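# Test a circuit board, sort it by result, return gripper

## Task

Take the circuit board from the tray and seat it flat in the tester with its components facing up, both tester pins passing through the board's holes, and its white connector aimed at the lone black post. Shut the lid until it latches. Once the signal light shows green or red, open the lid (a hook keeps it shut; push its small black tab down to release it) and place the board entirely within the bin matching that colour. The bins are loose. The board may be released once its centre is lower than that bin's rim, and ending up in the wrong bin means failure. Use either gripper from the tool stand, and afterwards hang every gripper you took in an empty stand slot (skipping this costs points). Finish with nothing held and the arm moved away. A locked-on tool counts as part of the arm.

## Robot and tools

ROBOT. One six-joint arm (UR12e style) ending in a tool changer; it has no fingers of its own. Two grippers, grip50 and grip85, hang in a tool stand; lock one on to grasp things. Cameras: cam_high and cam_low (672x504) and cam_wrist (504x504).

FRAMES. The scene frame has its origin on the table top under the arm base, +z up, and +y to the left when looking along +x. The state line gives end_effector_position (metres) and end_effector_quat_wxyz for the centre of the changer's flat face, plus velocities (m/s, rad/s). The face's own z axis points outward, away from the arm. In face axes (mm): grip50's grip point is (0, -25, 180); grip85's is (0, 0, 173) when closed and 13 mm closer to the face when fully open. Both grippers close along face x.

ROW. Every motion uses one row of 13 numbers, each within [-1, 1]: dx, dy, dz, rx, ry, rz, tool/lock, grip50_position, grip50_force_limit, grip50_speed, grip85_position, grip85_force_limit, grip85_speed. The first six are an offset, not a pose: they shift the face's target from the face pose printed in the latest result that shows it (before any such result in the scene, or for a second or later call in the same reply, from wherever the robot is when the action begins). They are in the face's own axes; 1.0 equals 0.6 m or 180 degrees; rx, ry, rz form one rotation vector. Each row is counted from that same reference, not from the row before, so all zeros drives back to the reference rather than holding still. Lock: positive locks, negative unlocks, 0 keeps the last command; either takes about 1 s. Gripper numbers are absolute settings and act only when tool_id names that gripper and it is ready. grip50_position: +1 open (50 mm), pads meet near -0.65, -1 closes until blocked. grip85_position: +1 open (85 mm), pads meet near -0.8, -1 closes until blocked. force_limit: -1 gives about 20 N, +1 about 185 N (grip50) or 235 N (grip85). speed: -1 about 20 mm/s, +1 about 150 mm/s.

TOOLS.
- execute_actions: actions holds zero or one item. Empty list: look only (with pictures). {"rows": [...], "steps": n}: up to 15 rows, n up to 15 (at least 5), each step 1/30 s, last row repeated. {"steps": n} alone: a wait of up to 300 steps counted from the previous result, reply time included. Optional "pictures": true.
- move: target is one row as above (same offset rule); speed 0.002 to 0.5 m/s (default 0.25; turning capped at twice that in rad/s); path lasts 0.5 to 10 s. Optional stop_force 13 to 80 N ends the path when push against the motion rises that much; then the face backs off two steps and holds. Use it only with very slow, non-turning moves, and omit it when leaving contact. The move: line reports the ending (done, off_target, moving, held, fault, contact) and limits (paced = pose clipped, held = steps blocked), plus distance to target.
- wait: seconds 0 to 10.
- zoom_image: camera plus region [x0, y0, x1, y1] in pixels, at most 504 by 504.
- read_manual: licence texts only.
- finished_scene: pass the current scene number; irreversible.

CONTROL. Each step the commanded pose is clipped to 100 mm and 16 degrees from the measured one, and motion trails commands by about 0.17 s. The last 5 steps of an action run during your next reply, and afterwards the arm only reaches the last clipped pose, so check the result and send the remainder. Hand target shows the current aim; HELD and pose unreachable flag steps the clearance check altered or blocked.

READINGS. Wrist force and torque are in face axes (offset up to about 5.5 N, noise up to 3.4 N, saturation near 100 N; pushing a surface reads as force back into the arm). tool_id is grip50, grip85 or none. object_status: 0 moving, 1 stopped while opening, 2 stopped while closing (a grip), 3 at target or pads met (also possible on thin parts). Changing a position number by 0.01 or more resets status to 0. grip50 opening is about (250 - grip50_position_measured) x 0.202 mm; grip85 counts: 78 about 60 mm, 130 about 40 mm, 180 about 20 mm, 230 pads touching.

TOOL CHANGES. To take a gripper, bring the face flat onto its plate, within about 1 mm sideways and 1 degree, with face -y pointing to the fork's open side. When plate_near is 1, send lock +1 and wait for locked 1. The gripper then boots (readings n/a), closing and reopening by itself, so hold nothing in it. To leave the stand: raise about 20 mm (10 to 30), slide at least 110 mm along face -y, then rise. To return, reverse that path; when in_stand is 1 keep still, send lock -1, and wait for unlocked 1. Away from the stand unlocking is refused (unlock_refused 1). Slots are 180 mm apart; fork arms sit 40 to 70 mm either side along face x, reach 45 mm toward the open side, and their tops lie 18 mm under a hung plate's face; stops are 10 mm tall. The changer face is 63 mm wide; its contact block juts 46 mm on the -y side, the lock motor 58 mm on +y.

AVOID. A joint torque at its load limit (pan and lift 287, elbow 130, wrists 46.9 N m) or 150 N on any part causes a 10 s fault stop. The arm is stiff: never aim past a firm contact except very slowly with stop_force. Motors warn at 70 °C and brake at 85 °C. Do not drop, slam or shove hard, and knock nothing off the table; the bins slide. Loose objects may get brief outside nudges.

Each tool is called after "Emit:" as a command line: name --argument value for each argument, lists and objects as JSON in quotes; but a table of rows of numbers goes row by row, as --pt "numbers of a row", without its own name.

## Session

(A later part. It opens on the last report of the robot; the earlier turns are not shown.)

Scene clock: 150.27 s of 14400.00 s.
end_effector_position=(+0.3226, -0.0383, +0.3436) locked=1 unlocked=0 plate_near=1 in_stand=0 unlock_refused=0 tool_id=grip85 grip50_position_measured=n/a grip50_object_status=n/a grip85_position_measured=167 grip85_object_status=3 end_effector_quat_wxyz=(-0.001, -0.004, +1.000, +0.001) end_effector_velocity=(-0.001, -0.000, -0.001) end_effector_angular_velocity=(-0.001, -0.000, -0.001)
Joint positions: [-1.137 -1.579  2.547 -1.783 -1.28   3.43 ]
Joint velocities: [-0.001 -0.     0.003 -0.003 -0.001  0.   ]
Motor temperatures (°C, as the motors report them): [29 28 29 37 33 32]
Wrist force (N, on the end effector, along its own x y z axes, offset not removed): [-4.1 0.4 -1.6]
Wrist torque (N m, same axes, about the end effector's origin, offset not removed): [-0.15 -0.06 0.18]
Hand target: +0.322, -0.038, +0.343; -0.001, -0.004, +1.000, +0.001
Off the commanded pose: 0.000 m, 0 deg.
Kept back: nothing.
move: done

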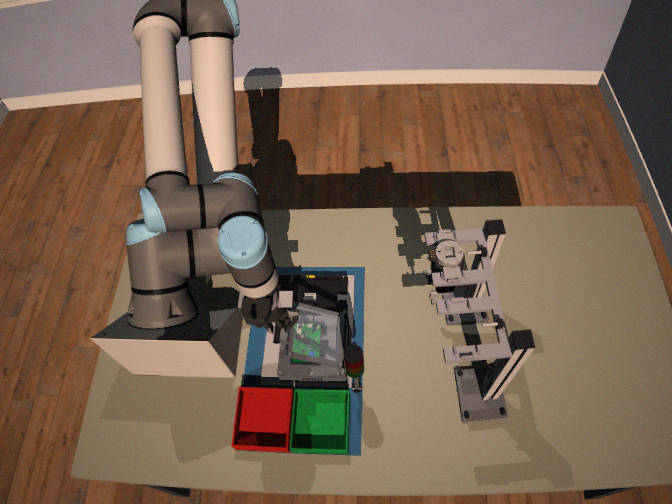

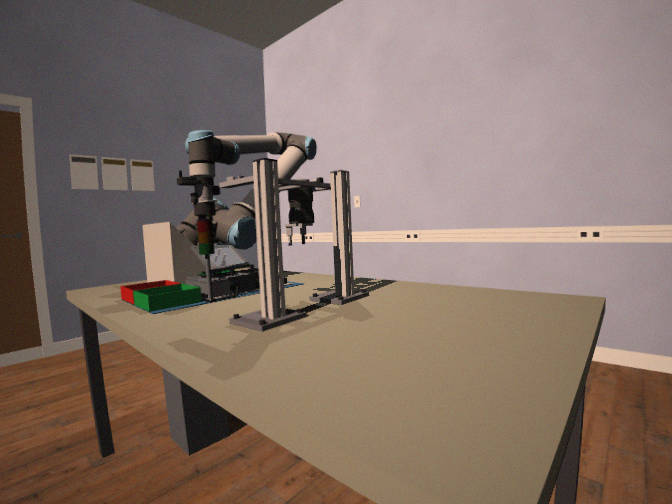

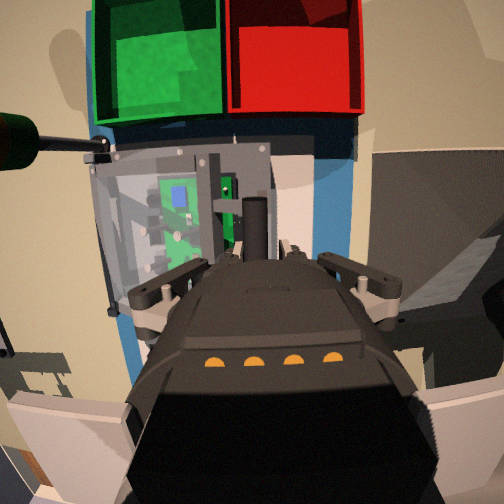

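Emit:
move --target '[-0.008,0,0,0,0,0,0,0,0,0,-1,-0.9,-0.5]' --speed 0.01

Emit:
move --target '[0.02,0,0.05,0,0,0,0,0,0,0,-1,-0.9,-0.5]' --speed 0.015 --stop_force 20

Scene clock: 151.37 s of 14400.00 s.
end_effector_position=(+0.3272, -0.0382, +0.3436) locked=1 unlocked=0 plate_near=1 in_stand=0 unlock_refused=0 tool_id=grip85 grip50_position_measured=n/a grip50_object_status=n/a grip85_position_measured=192 grip85_object_status=2 end_effector_quat_wxyz=(-0.001, -0.004, +1.000, +0.001) end_effector_velocity=(+0.001, -0.000, +0.000) end_effector_angular_velocity=(-0.000, -0.002, +0.001)
Joint positions: [-1.126 -1.573  2.541 -1.786 -1.273  3.439]
Joint velocities: [ 0.001  0.    -0.001 -0.001  0.002  0.   ]
Motor temperatures (°C, as the motors report them): [29 28 29 37 33 32]
Wrist force (N, on the end effector, along its own x y z axes, offset not removed): [19.6 1.8 -6.9]
Wrist torque (N m, same axes, about the end effector's origin, offset not removed): [-0.12 3.44 0.37]
Hand target: +0.327, -0.038, +0.344; -0.001, -0.004, +1.000, +0.001
Off the commanded pose: 0.000 m, 0 deg.
Kept back: nothing.
move: done

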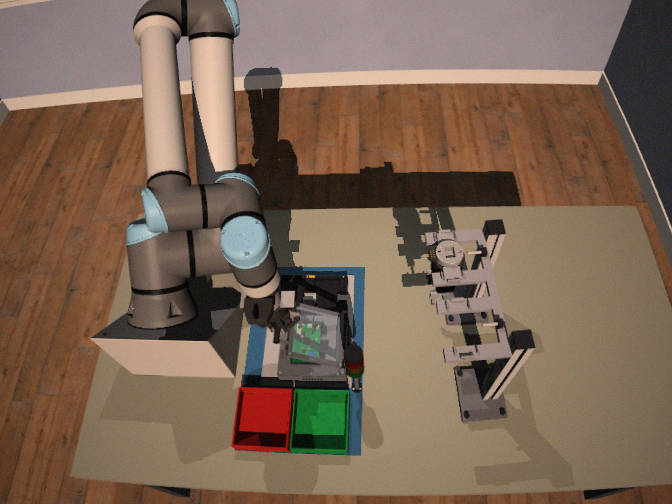

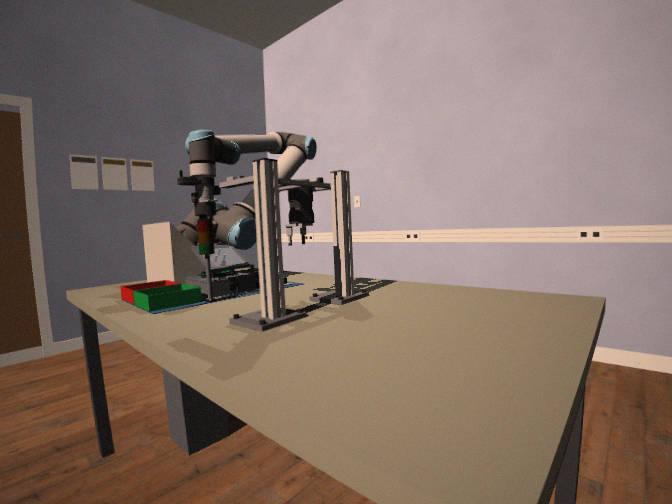

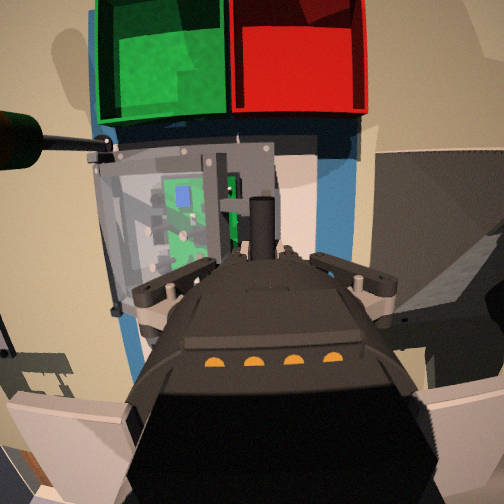

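Scene clock: 152.67 s of 14400.00 s.
end_effector_position=(+0.3219, -0.0382, +0.3305) locked=1 unlocked=0 plate_near=1 in_stand=0 unlock_refused=0 tool_id=grip85 grip50_position_measured=n/a grip50_object_status=n/a grip85_position_measured=192 grip85_object_status=2 end_effector_quat_wxyz=(-0.002, -0.004, +1.000, +0.001) end_effector_velocity=(+0.002, +0.000, +0.004) end_effector_angular_velocity=(-0.000, +0.000, +0.000)
Joint positions: [-1.128 -1.568  2.566 -1.814 -1.275  3.437]
Joint velocities: [ 0.001 -0.002 -0.008  0.009  0.     0.001]
Motor temperatures (°C, as the motors report them): [29 28 29 37 33 32]
Wrist force (N, on the end effector, along its own x y z axes, offset not removed): [87.3 7.3 -36.6]
Wrist torque (N m, same axes, about the end effector's origin, offset not removed): [-2.05 3.84 0.49]
Hand target: +0.322, -0.038, +0.331; -0.002, -0.004, +1.000, +0.001
Off the commanded pose: 0.018 m, 0 deg.
Kept back: nothing.
move: contact

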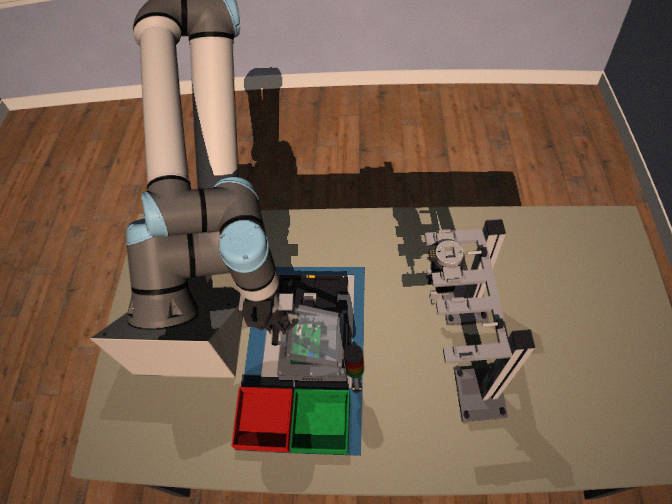

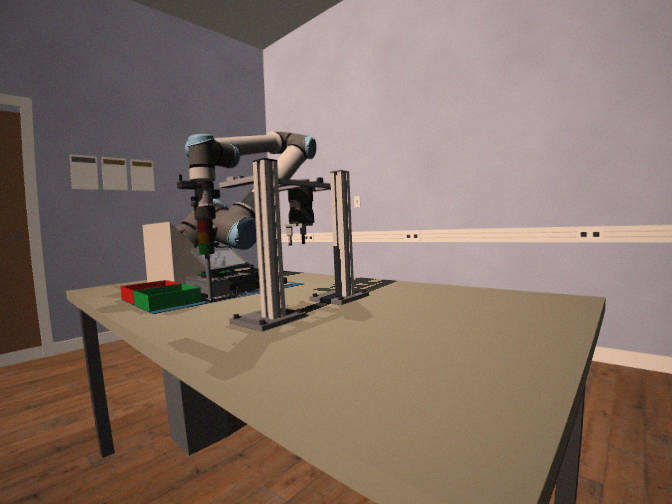

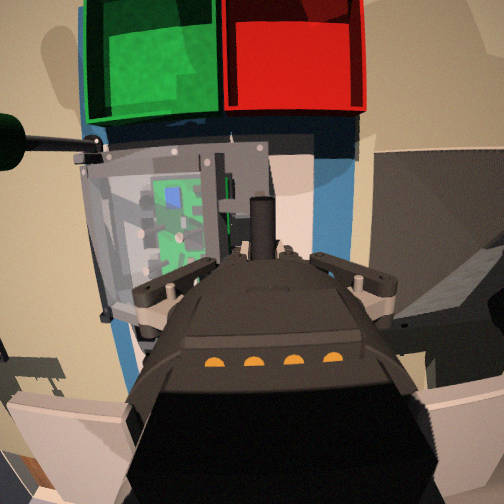

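Emit:
move --target '[0.008,0,0,0,0,0,0,0,0,0,-0.3,-0.9,0.5]' --speed 0.01

Emit:
move --target '[0,0,-0.06,0,0,0,0,0,0,0,-0.3,-0.9,0.5]' --speed 0.05

Scene clock: 153.67 s of 14400.00 s.
end_effector_position=(+0.3174, -0.0383, +0.3305) locked=1 unlocked=0 plate_near=1 in_stand=0 unlock_refused=0 tool_id=grip85 grip50_position_measured=n/a grip50_object_status=n/a grip85_position_measured=167 grip85_object_status=3 end_effector_quat_wxyz=(-0.001, -0.004, +1.000, +0.001) end_effector_velocity=(-0.002, +0.000, -0.000) end_effector_angular_velocity=(+0.000, +0.002, +0.000)
Joint positions: [-1.139 -1.575  2.572 -1.811 -1.282  3.428]
Joint velocities: [-0.003 -0.002  0.002  0.001 -0.004 -0.003]
Motor temperatures (°C, as the motors report them): [29 28 29 37 33 32]
Wrist force (N, on the end effector, along its own x y z axes, offset not removed): [-50.8 -7.8 26.7]
Wrist torque (N m, same axes, about the end effector's origin, offset not removed): [0.77 -6.42 0.60]
Hand target: +0.317, -0.038, +0.330; -0.002, -0.004, +1.000, +0.001
Off the commanded pose: 0.000 m, 0 deg.
Kept back: nothing.
move: done

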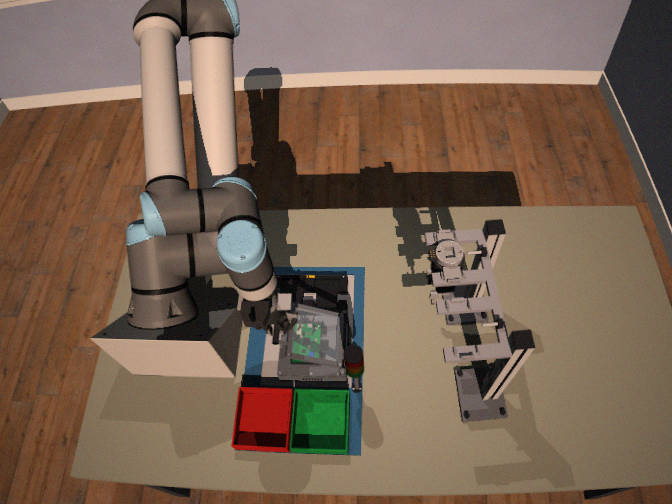

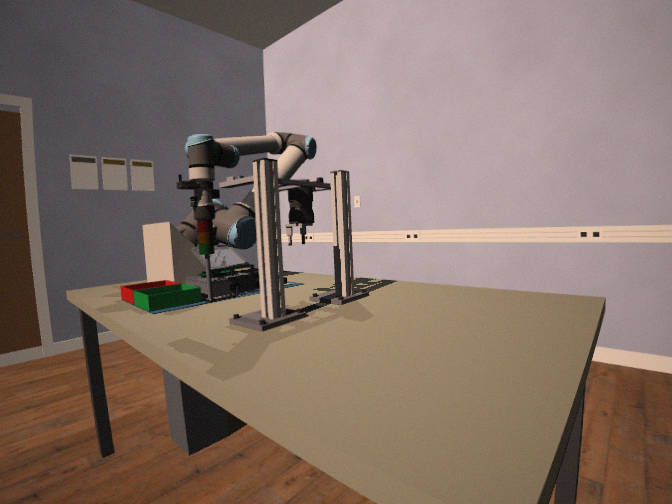

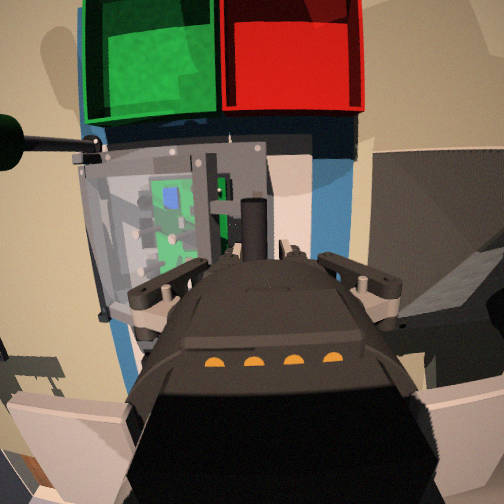

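Scene clock: 154.77 s of 14400.00 s.
end_effector_position=(+0.3174, -0.0384, +0.3664) locked=1 unlocked=0 plate_near=1 in_stand=0 unlock_refused=0 tool_id=grip85 grip50_position_measured=n/a grip50_object_status=n/a grip85_position_measured=167 grip85_object_status=3 end_effector_quat_wxyz=(-0.002, -0.004, +1.000, +0.001) end_effector_velocity=(-0.000, -0.000, +0.002) end_effector_angular_velocity=(-0.000, +0.000, -0.002)
Joint positions: [-1.164 -1.602  2.521 -1.728 -1.299  3.41 ]
Joint velocities: [-0.001 -0.001 -0.002  0.003 -0.001  0.001]
Motor temperatures (°C, as the motors report them): [29 28 29 37 33 32]
Wrist force (N, on the end effector, along its own x y z axes, offset not removed): [-10.8 -1.8 1.2]
Wrist torque (N m, same axes, about the end effector's origin, offset not removed): [-0.02 -1.25 0.25]
Hand target: +0.317, -0.038, +0.367; -0.001, -0.004, +1.000, +0.001
Off the commanded pose: 0.000 m, 0 deg.
Kept back: nothing.
move: done

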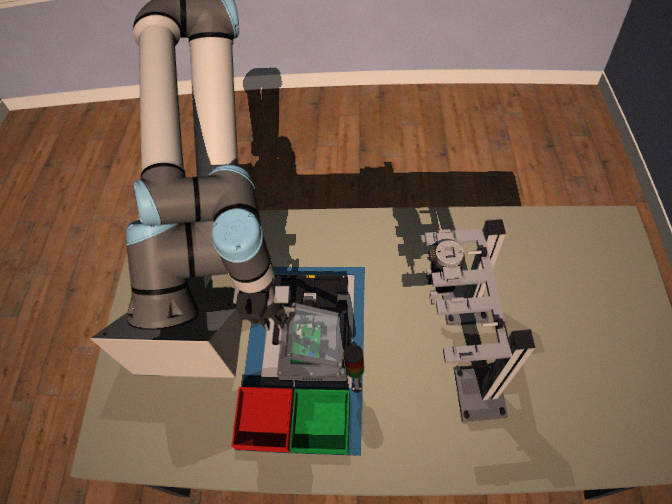

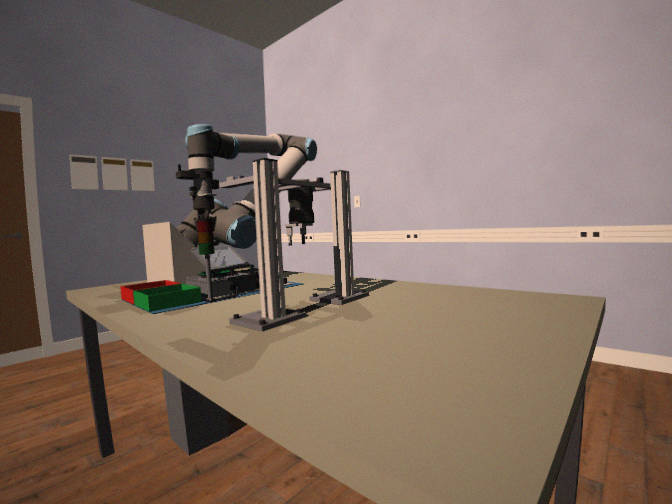

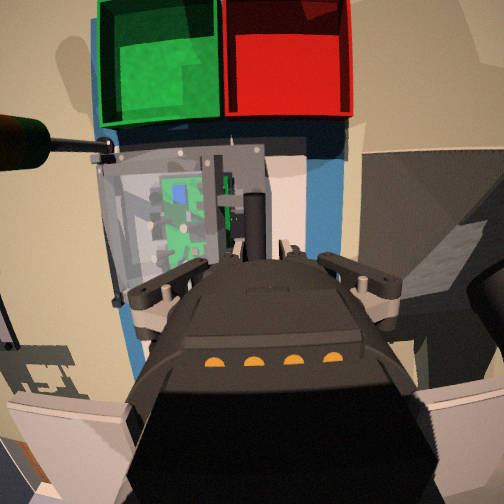

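Emit:
move --target '[0.02,0,-0.015,0,0,0,0,0,0,0,-0.3,-0.9,0.5]' --speed 0.015 --stop_force 25

Scene clock: 156.27 s of 14400.00 s.
end_effector_position=(+0.3055, -0.0386, +0.3753) locked=1 unlocked=0 plate_near=1 in_stand=0 unlock_refused=0 tool_id=grip85 grip50_position_measured=n/a grip50_object_status=n/a grip85_position_measured=167 grip85_object_status=3 end_effector_quat_wxyz=(-0.002, -0.004, +1.000, +0.001) end_effector_velocity=(-0.001, +0.000, +0.001) end_effector_angular_velocity=(+0.000, +0.000, -0.000)
Joint positions: [-1.196 -1.622  2.521 -1.701 -1.322  3.386]
Joint velocities: [-0.004 -0.002 -0.     0.003 -0.003 -0.002]
Motor temperatures (°C, as the motors report them): [29 28 29 37 33 32]
Wrist force (N, on the end effector, along its own x y z axes, offset not removed): [1.7 -0.9 -2.2]
Wrist torque (N m, same axes, about the end effector's origin, offset not removed): [-0.06 -0.11 -0.03]
Hand target: +0.305, -0.039, +0.375; -0.002, -0.004, +1.000, +0.001
Off the commanded pose: 0.000 m, 0 deg.
Kept back: nothing.
move: done

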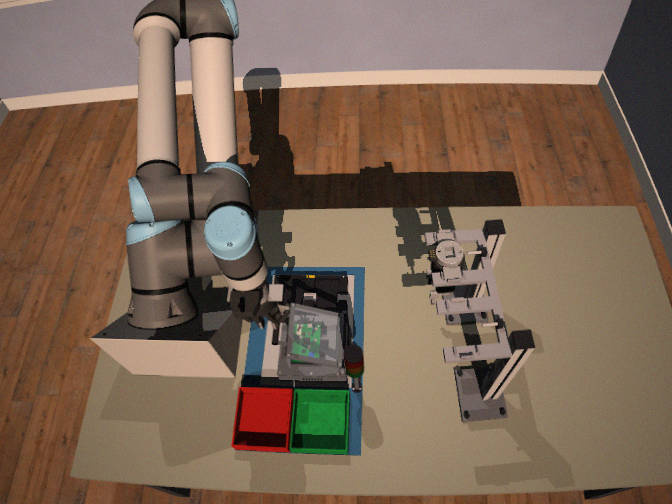

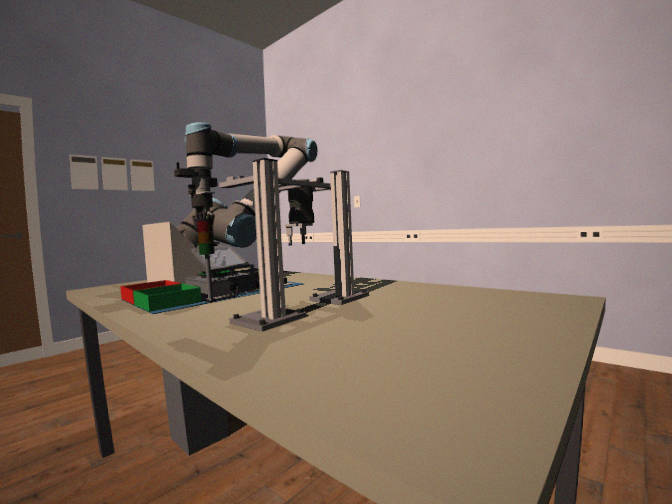

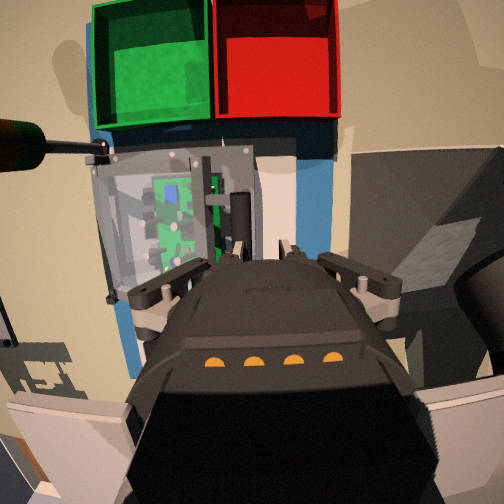

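Emit:
move --target '[0.025,0,0.07,0,0,0,0,0,0,0,-0.3,-0.9,0.5]' --speed 0.02 --stop_force 25

Scene clock: 159.07 s of 14400.00 s.
end_effector_position=(+0.2905, -0.0386, +0.3335) locked=1 unlocked=0 plate_near=1 in_stand=0 unlock_refused=0 tool_id=grip85 grip50_position_measured=n/a grip50_object_status=n/a grip85_position_measured=167 grip85_object_status=3 end_effector_quat_wxyz=(-0.002, -0.004, +1.000, +0.001) end_effector_velocity=(-0.001, +0.000, -0.002) end_effector_angular_velocity=(+0.000, +0.000, +0.001)
Joint positions: [-1.206 -1.614  2.599 -1.786 -1.329  3.378]
Joint velocities: [-0.     0.001  0.003 -0.003 -0.    -0.001]
Motor temperatures (°C, as the motors report them): [29 28 29 37 33 32]
Wrist force (N, on the end effector, along its own x y z axes, offset not removed): [-4.6 -2.2 1.1]
Wrist torque (N m, same axes, about the end effector's origin, offset not removed): [-0.29 0.08 -0.02]
Hand target: +0.290, -0.039, +0.333; -0.002, -0.004, +1.000, +0.001
Off the commanded pose: 0.000 m, 0 deg.
Kept back: nothing.
move: done

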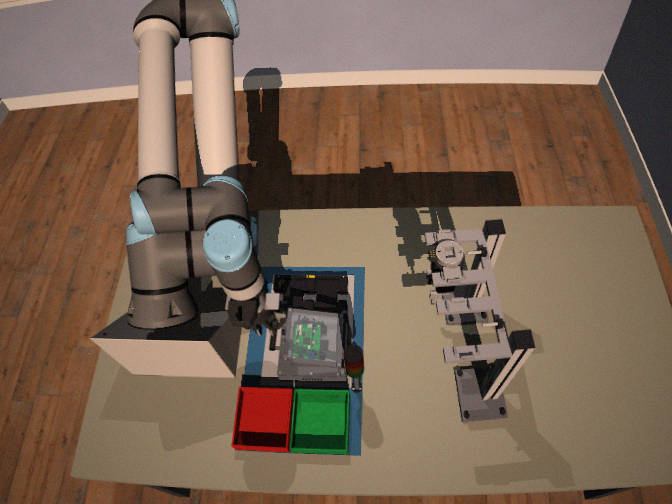

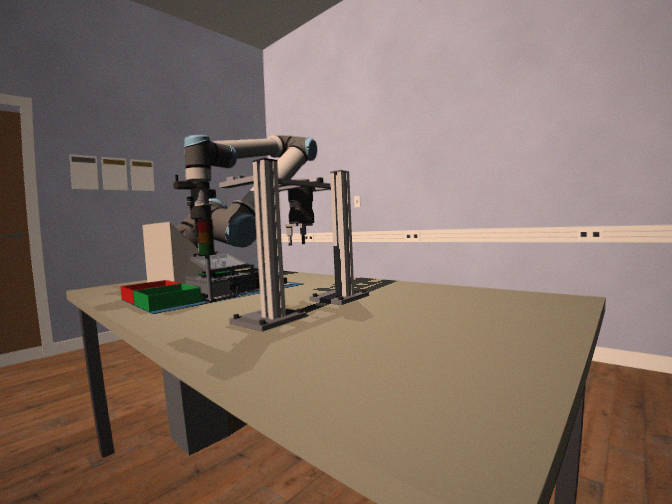

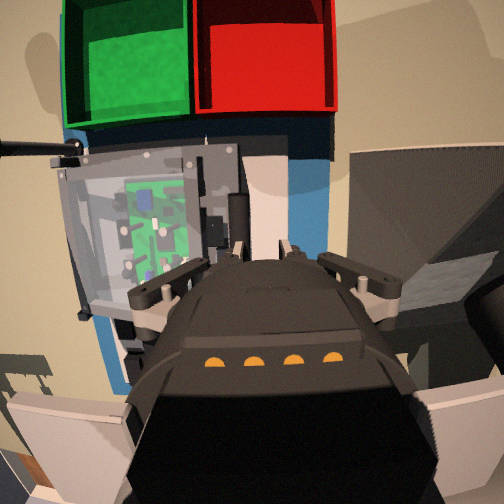

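Emit:
move --target '[0.008,0,0.09,0,0,0,0,0,0,0,-0.3,-0.9,0.5]' --speed 0.015 --stop_force 30

Scene clock: 162.63 s of 14400.00 s.
end_effector_position=(+0.2865, -0.0384, +0.2893) locked=1 unlocked=0 plate_near=1 in_stand=0 unlock_refused=0 tool_id=grip85 grip50_position_measured=n/a grip50_object_status=n/a grip85_position_measured=167 grip85_object_status=3 end_effector_quat_wxyz=(-0.001, -0.004, +1.000, +0.001) end_effector_velocity=(-0.000, +0.001, +0.002) end_effector_angular_velocity=(+0.006, +0.001, -0.001)
Joint positions: [-1.186 -1.571  2.666 -1.9   -1.314  3.393]
Joint velocities: [-0.002 -0.005 -0.003  0.015 -0.001 -0.002]
Motor temperatures (°C, as the motors report them): [29 28 29 37 33 32]
Wrist force (N, on the end effector, along its own x y z axes, offset not removed): [1.3 -11.1 -35.3]
Wrist torque (N m, same axes, about the end effector's origin, offset not removed): [1.73 -0.83 0.18]
Hand target: +0.286, -0.038, +0.290; -0.001, -0.004, +1.000, +0.001
Off the commanded pose: 0.010 m, 0 deg.
Kept back: nothing.
move: contact

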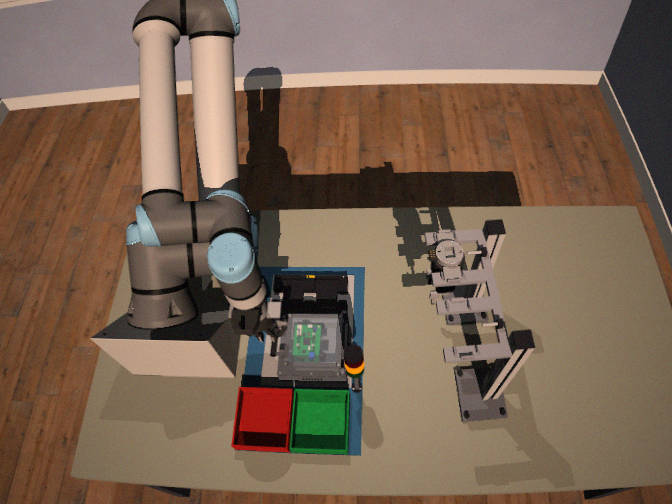

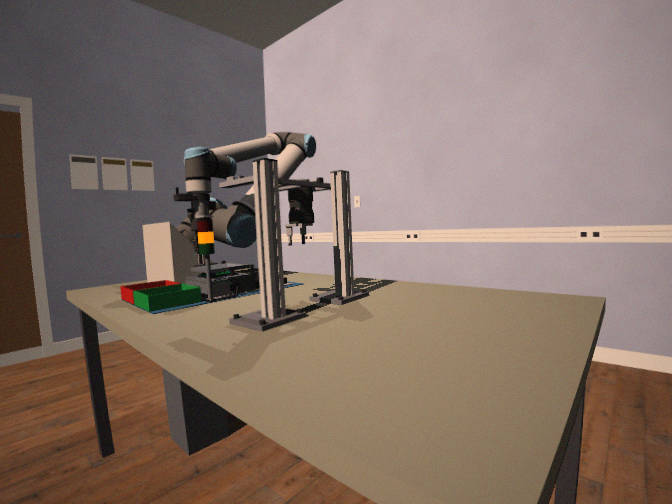

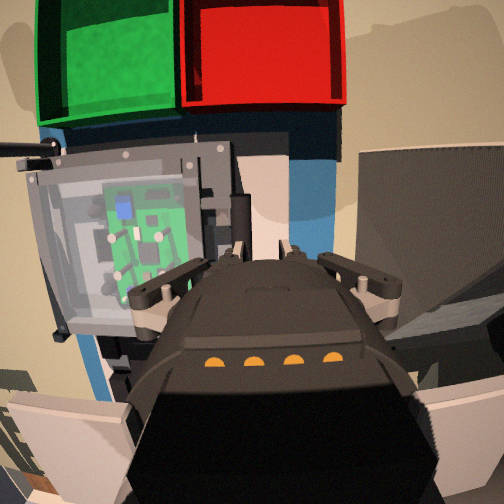

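Amber is on. Lift and move +y to view the hook with the wrist camera.

Emit:
move --target '[0,0,-0.1,0,0,0,0,0,0,0,-1,-0.9,0.5]' --speed 0.08

Emit:
move --target '[-0.06,0.22,0,0,0,0,0,0,0,0,-1,-0.9,0.5]' --speed 0.1

Scene clock: 164.03 s of 14400.00 s.
end_effector_position=(+0.2866, -0.0387, +0.3491) locked=1 unlocked=0 plate_near=1 in_stand=0 unlock_refused=0 tool_id=grip85 grip50_position_measured=n/a grip50_object_status=n/a grip85_position_measured=231 grip85_object_status=3 end_effector_quat_wxyz=(-0.001, -0.004, +1.000, +0.001) end_effector_velocity=(-0.000, +0.000, +0.002) end_effector_angular_velocity=(+0.001, -0.000, -0.001)
Joint positions: [-1.225 -1.631  2.581 -1.747 -1.342  3.364]
Joint velocities: [-0.001 -0.002 -0.003  0.006 -0.     0.   ]
Motor temperatures (°C, as the motors report them): [29 28 29 37 33 32]
Wrist force (N, on the end effector, along its own x y z axes, offset not removed): [-4.6 3.4 -2.3]
Wrist torque (N m, same axes, about the end effector's origin, offset not removed): [0.23 0.33 0.08]
Hand target: +0.287, -0.039, +0.349; -0.001, -0.004, +1.000, +0.001
Off the commanded pose: 0.000 m, 0 deg.
Kept back: nothing.
move: done

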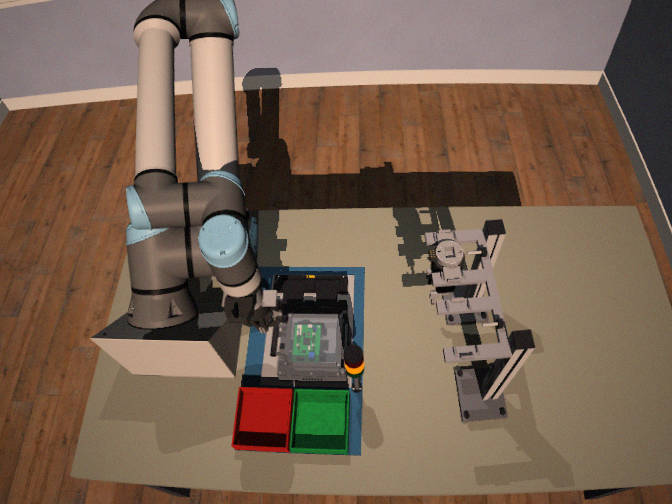

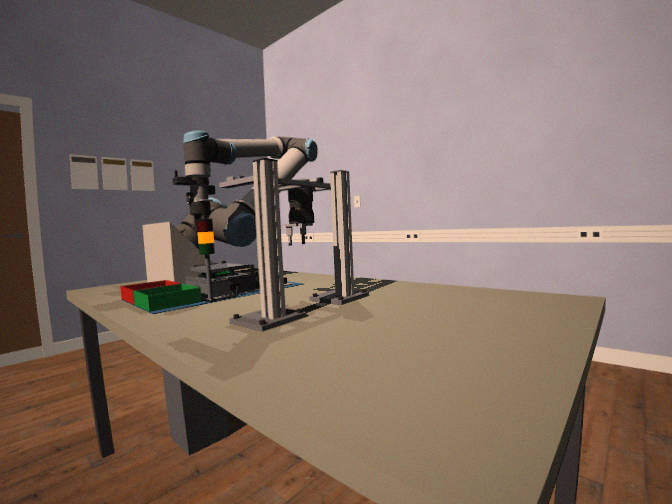

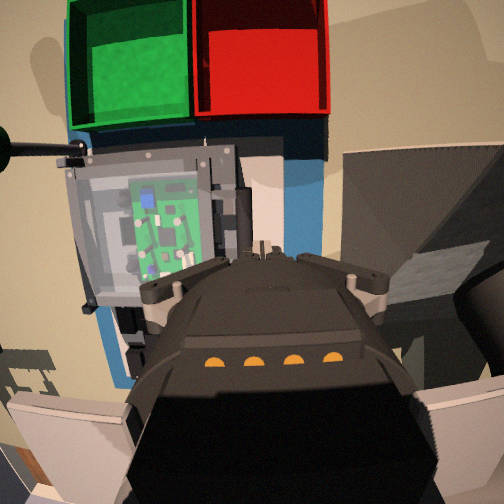

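Scene clock: 165.87 s of 14400.00 s.
end_effector_position=(+0.3213, +0.0933, +0.3493) locked=1 unlocked=0 plate_near=1 in_stand=0 unlock_refused=0 tool_id=grip85 grip50_position_measured=n/a grip50_object_status=n/a grip85_position_measured=231 grip85_object_status=3 end_effector_quat_wxyz=(-0.001, -0.004, +1.000, +0.001) end_effector_velocity=(+0.000, +0.002, +0.000) end_effector_angular_velocity=(-0.000, +0.000, -0.000)
Joint positions: [-1.034 -1.91   2.547 -1.477 -1.211  3.51 ]
Joint velocities: [ 0.003 -0.003 -0.001  0.003  0.001  0.002]
Motor temperatures (°C, as the motors report them): [29 28 29 37 33 32]
Wrist force (N, on the end effector, along its own x y z axes, offset not removed): [2.0 -1.4 0.4]
Wrist torque (N m, same axes, about the end effector's origin, offset not removed): [-0.16 -0.14 -0.04]
Hand target: +0.321, +0.093, +0.349; -0.001, -0.004, +1.000, +0.001
Off the commanded pose: 0.000 m, 0 deg.
Kept back: nothing.
move: done

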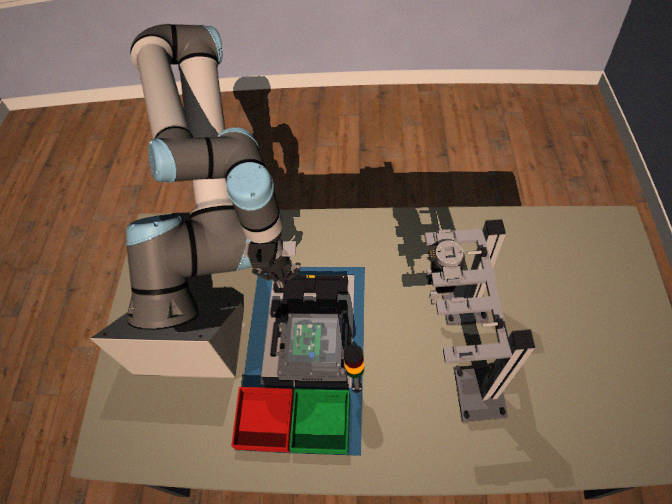

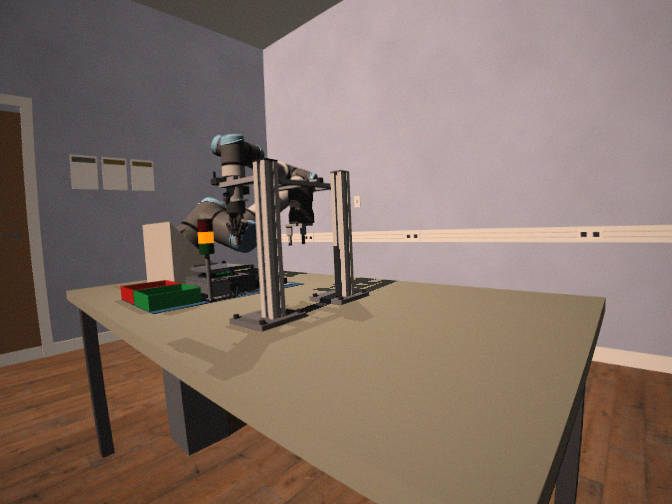

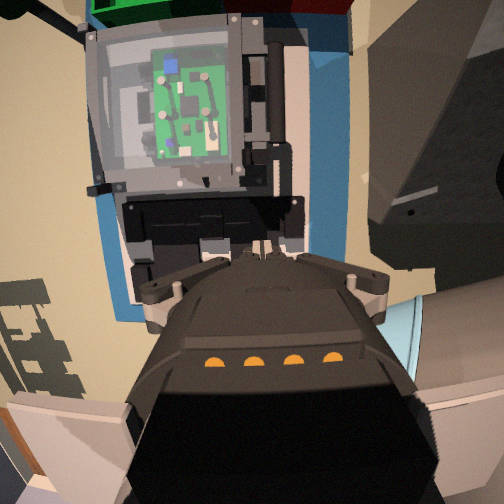

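Emit:
zoom_image --camera "cam_wrist" --region '[210,110,330,210]'

Emit:
zoom_image --camera "cam_high" --region '[250,290,330,350]'

Region (210, 110, 330, 210) of cam_wrist's 504x504 image, scaled by 4.200, with more detail than that image has.

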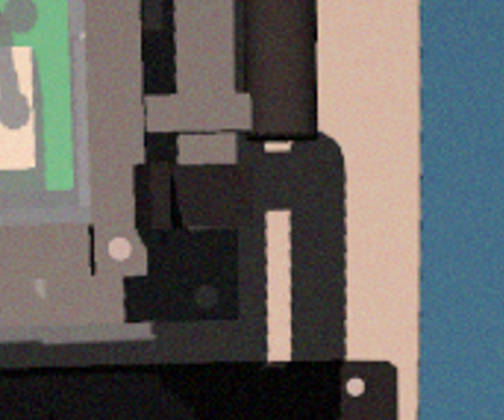

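Region (250, 290, 330, 350) of cam_high's 672x504 image, scaled by 6.300, with more detail than that image has; it fills the top 378 rows of this view, and the rest is white.

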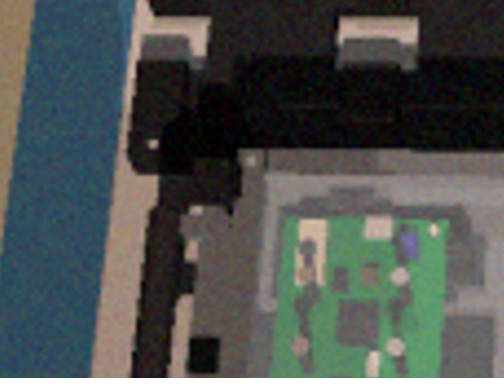

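Emit:
move --target '[-0.001,-0.12,0,0,0,0,0,0,0,0,-1,-0.9,0.5]' --speed 0.1

Emit:
move --target '[0,0,0.06,0,0,0,0,0,0,0,-1,-0.9,0.5]' --speed 0.05

Scene clock: 167.37 s of 14400.00 s.
end_effector_position=(+0.3225, +0.0216, +0.3491) locked=1 unlocked=0 plate_near=1 in_stand=0 unlock_refused=0 tool_id=grip85 grip50_position_measured=n/a grip50_object_status=n/a grip85_position_measured=231 grip85_object_status=3 end_effector_quat_wxyz=(-0.001, -0.004, +1.000, +0.001) end_effector_velocity=(+0.000, -0.002, -0.000) end_effector_angular_velocity=(-0.001, +0.000, -0.001)
Joint positions: [-1.096 -1.735  2.552 -1.641 -1.253  3.462]
Joint velocities: [-0.     0.006 -0.    -0.006 -0.001  0.001]
Motor temperatures (°C, as the motors report them): [29 28 29 37 33 32]
Wrist force (N, on the end effector, along its own x y z axes, offset not removed): [-2.7 0.4 -0.4]
Wrist torque (N m, same axes, about the end effector's origin, offset not removed): [-0.07 0.12 0.07]
Hand target: +0.323, +0.021, +0.349; -0.001, -0.004, +1.000, +0.001
Off the commanded pose: 0.000 m, 0 deg.
Kept back: nothing.
move: done

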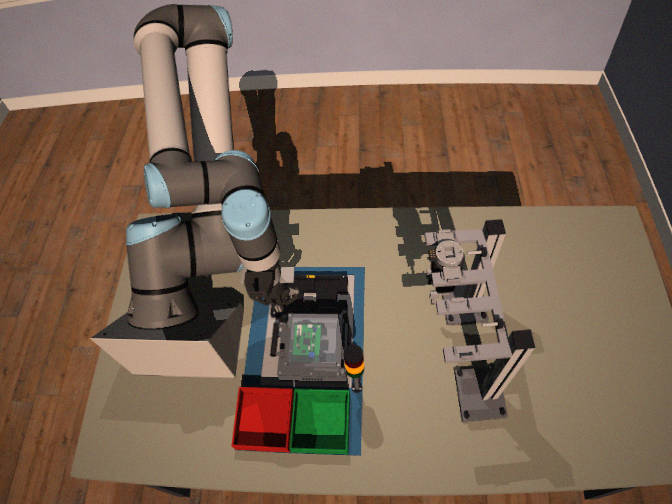

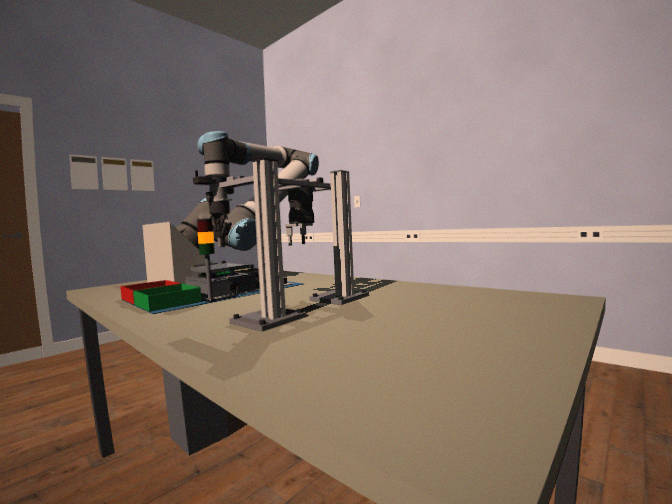

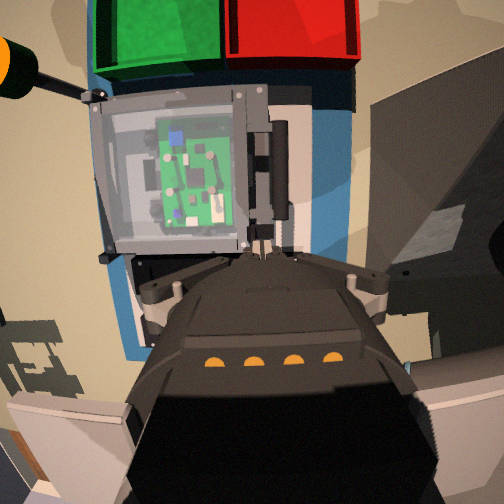

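Scene clock: 168.47 s of 14400.00 s.
end_effector_position=(+0.3224, +0.0217, +0.3133) locked=1 unlocked=0 plate_near=1 in_stand=0 unlock_refused=0 tool_id=grip85 grip50_position_measured=n/a grip50_object_status=n/a grip85_position_measured=231 grip85_object_status=3 end_effector_quat_wxyz=(-0.001, -0.004, +1.000, +0.001) end_effector_velocity=(+0.000, -0.000, -0.002) end_effector_angular_velocity=(-0.000, -0.001, -0.001)
Joint positions: [-1.064 -1.713  2.603 -1.723 -1.231  3.486]
Joint velocities: [ 0.002  0.002  0.002 -0.005  0.002  0.002]
Motor temperatures (°C, as the motors report them): [29 28 29 37 33 32]
Wrist force (N, on the end effector, along its own x y z axes, offset not removed): [-4.2 2.7 -1.6]
Wrist torque (N m, same axes, about the end effector's origin, offset not removed): [0.20 0.43 0.09]
Hand target: +0.322, +0.022, +0.313; -0.001, -0.004, +1.000, +0.001
Off the commanded pose: 0.000 m, 0 deg.
Kept back: nothing.
move: done

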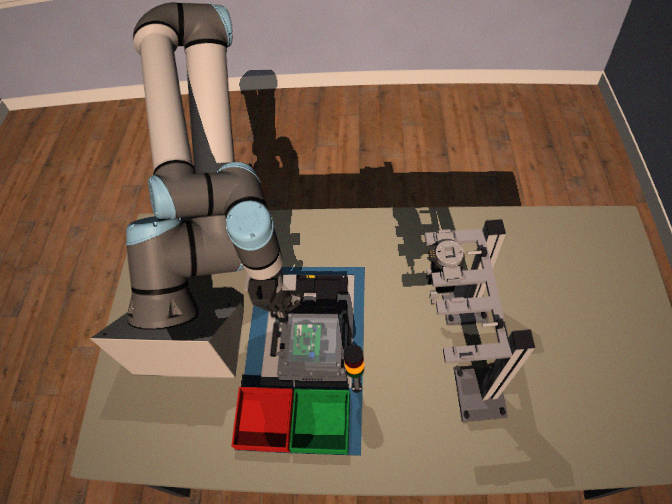

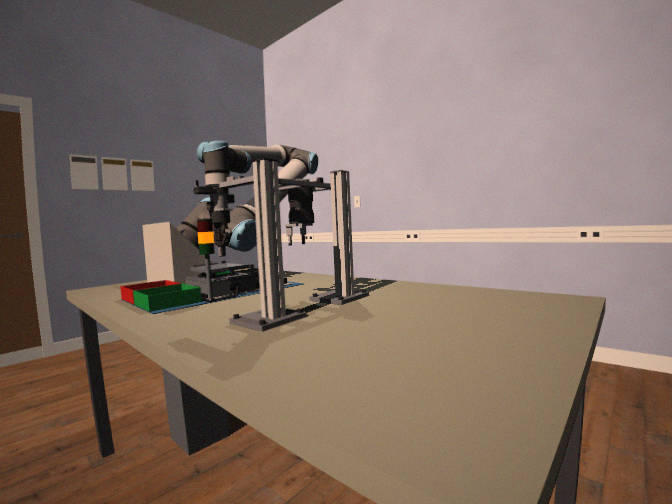

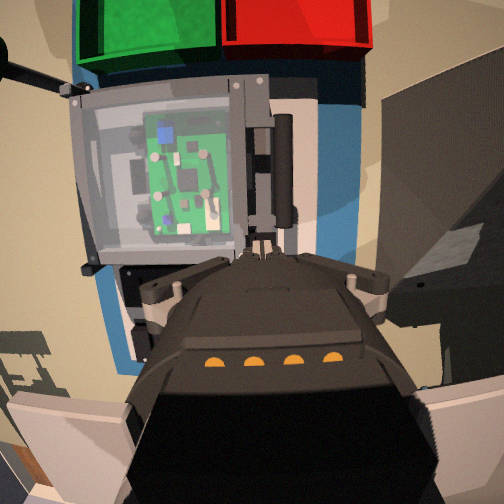

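Emit:
wait --seconds 5

Scene clock: 173.57 s of 14400.00 s.
end_effector_position=(+0.3224, +0.0217, +0.3131) locked=1 unlocked=0 plate_near=1 in_stand=0 unlock_refused=0 tool_id=grip85 grip50_position_measured=n/a grip50_object_status=n/a grip85_position_measured=231 grip85_object_status=3 end_effector_quat_wxyz=(-0.001, -0.004, +1.000, +0.001) end_effector_velocity=(-0.000, -0.000, -0.000) end_effector_angular_velocity=(-0.001, +0.002, +0.000)
Joint positions: [-1.064 -1.712  2.604 -1.723 -1.231  3.486]
Joint velocities: [-0.     0.     0.    -0.    -0.002 -0.   ]
Motor temperatures (°C, as the motors report them): [29 28 29 37 33 32]
Wrist force (N, on the end effector, along its own x y z axes, offset not removed): [-1.2 0.5 -1.3]
Wrist torque (N m, same axes, about the end effector's origin, offset not removed): [-0.09 0.02 0.11]
Hand target: +0.322, +0.022, +0.313; -0.001, -0.004, +1.000, +0.001
Off the commanded pose: 0.000 m, 0 deg.
Kept back: nothing.
Steps of this call (steps 1 to 153: nothing new was sent). Readings (end_effector_position | what the end effector reports):
1: (+0.3224, +0.0217, +0.3133) | locked=1 unlocked=0 plate_near=1 in_stand=0 unlock_refused=0 tool_id=grip85 grip50_position_measured=n/a grip50_object_status=n/a grip85_position_measured=231 grip85_object_status=3
2: (+0.3224, +0.0217, +0.3132) | locked=1 unlocked=0 plate_near=1 in_stand=0 unlock_refused=0 tool_id=grip85 grip50_position_measured=n/a grip50_object_status=n/a grip85_position_measured=231 grip85_object_status=3
4: (+0.3224, +0.0217, +0.3132) | locked=1 unlocked=0 plate_near=1 in_stand=0 unlock_refused=0 tool_id=grip85 grip50_position_measured=n/a grip50_object_status=n/a grip85_position_measured=231 grip85_object_status=3
8: (+0.3224, +0.0217, +0.3131) | locked=1 unlocked=0 plate_near=1 in_stand=0 unlock_refused=0 tool_id=grip85 grip50_position_measured=n/a grip50_object_status=n/a grip85_position_measured=231 grip85_object_status=3
153: the state above

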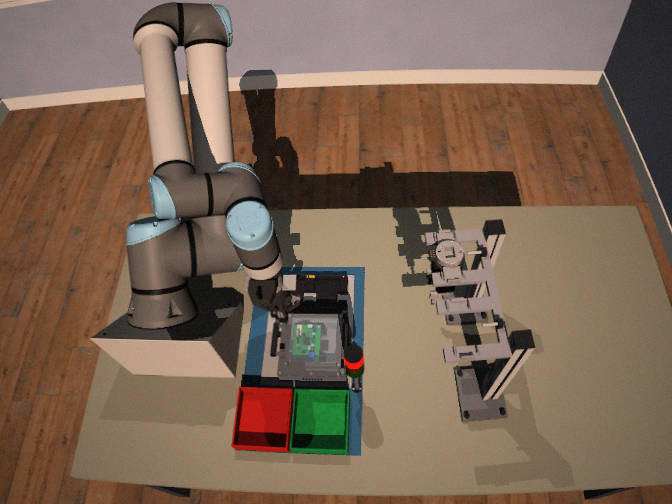

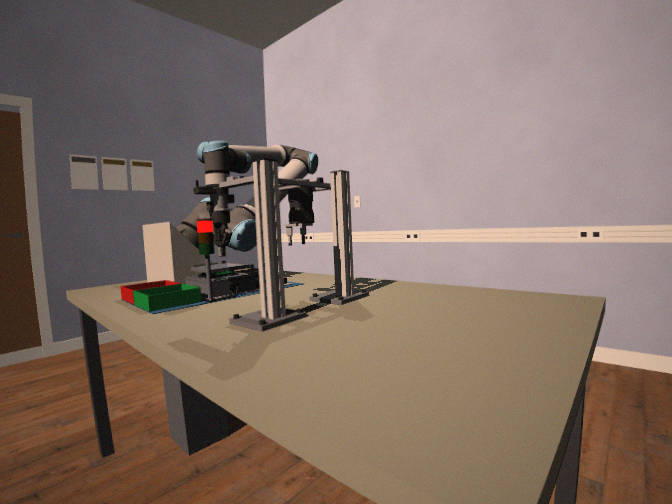

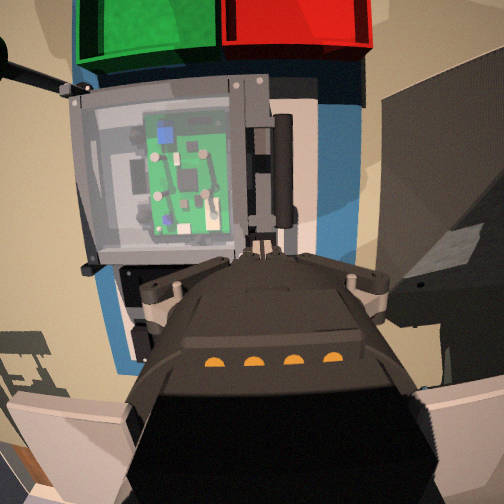

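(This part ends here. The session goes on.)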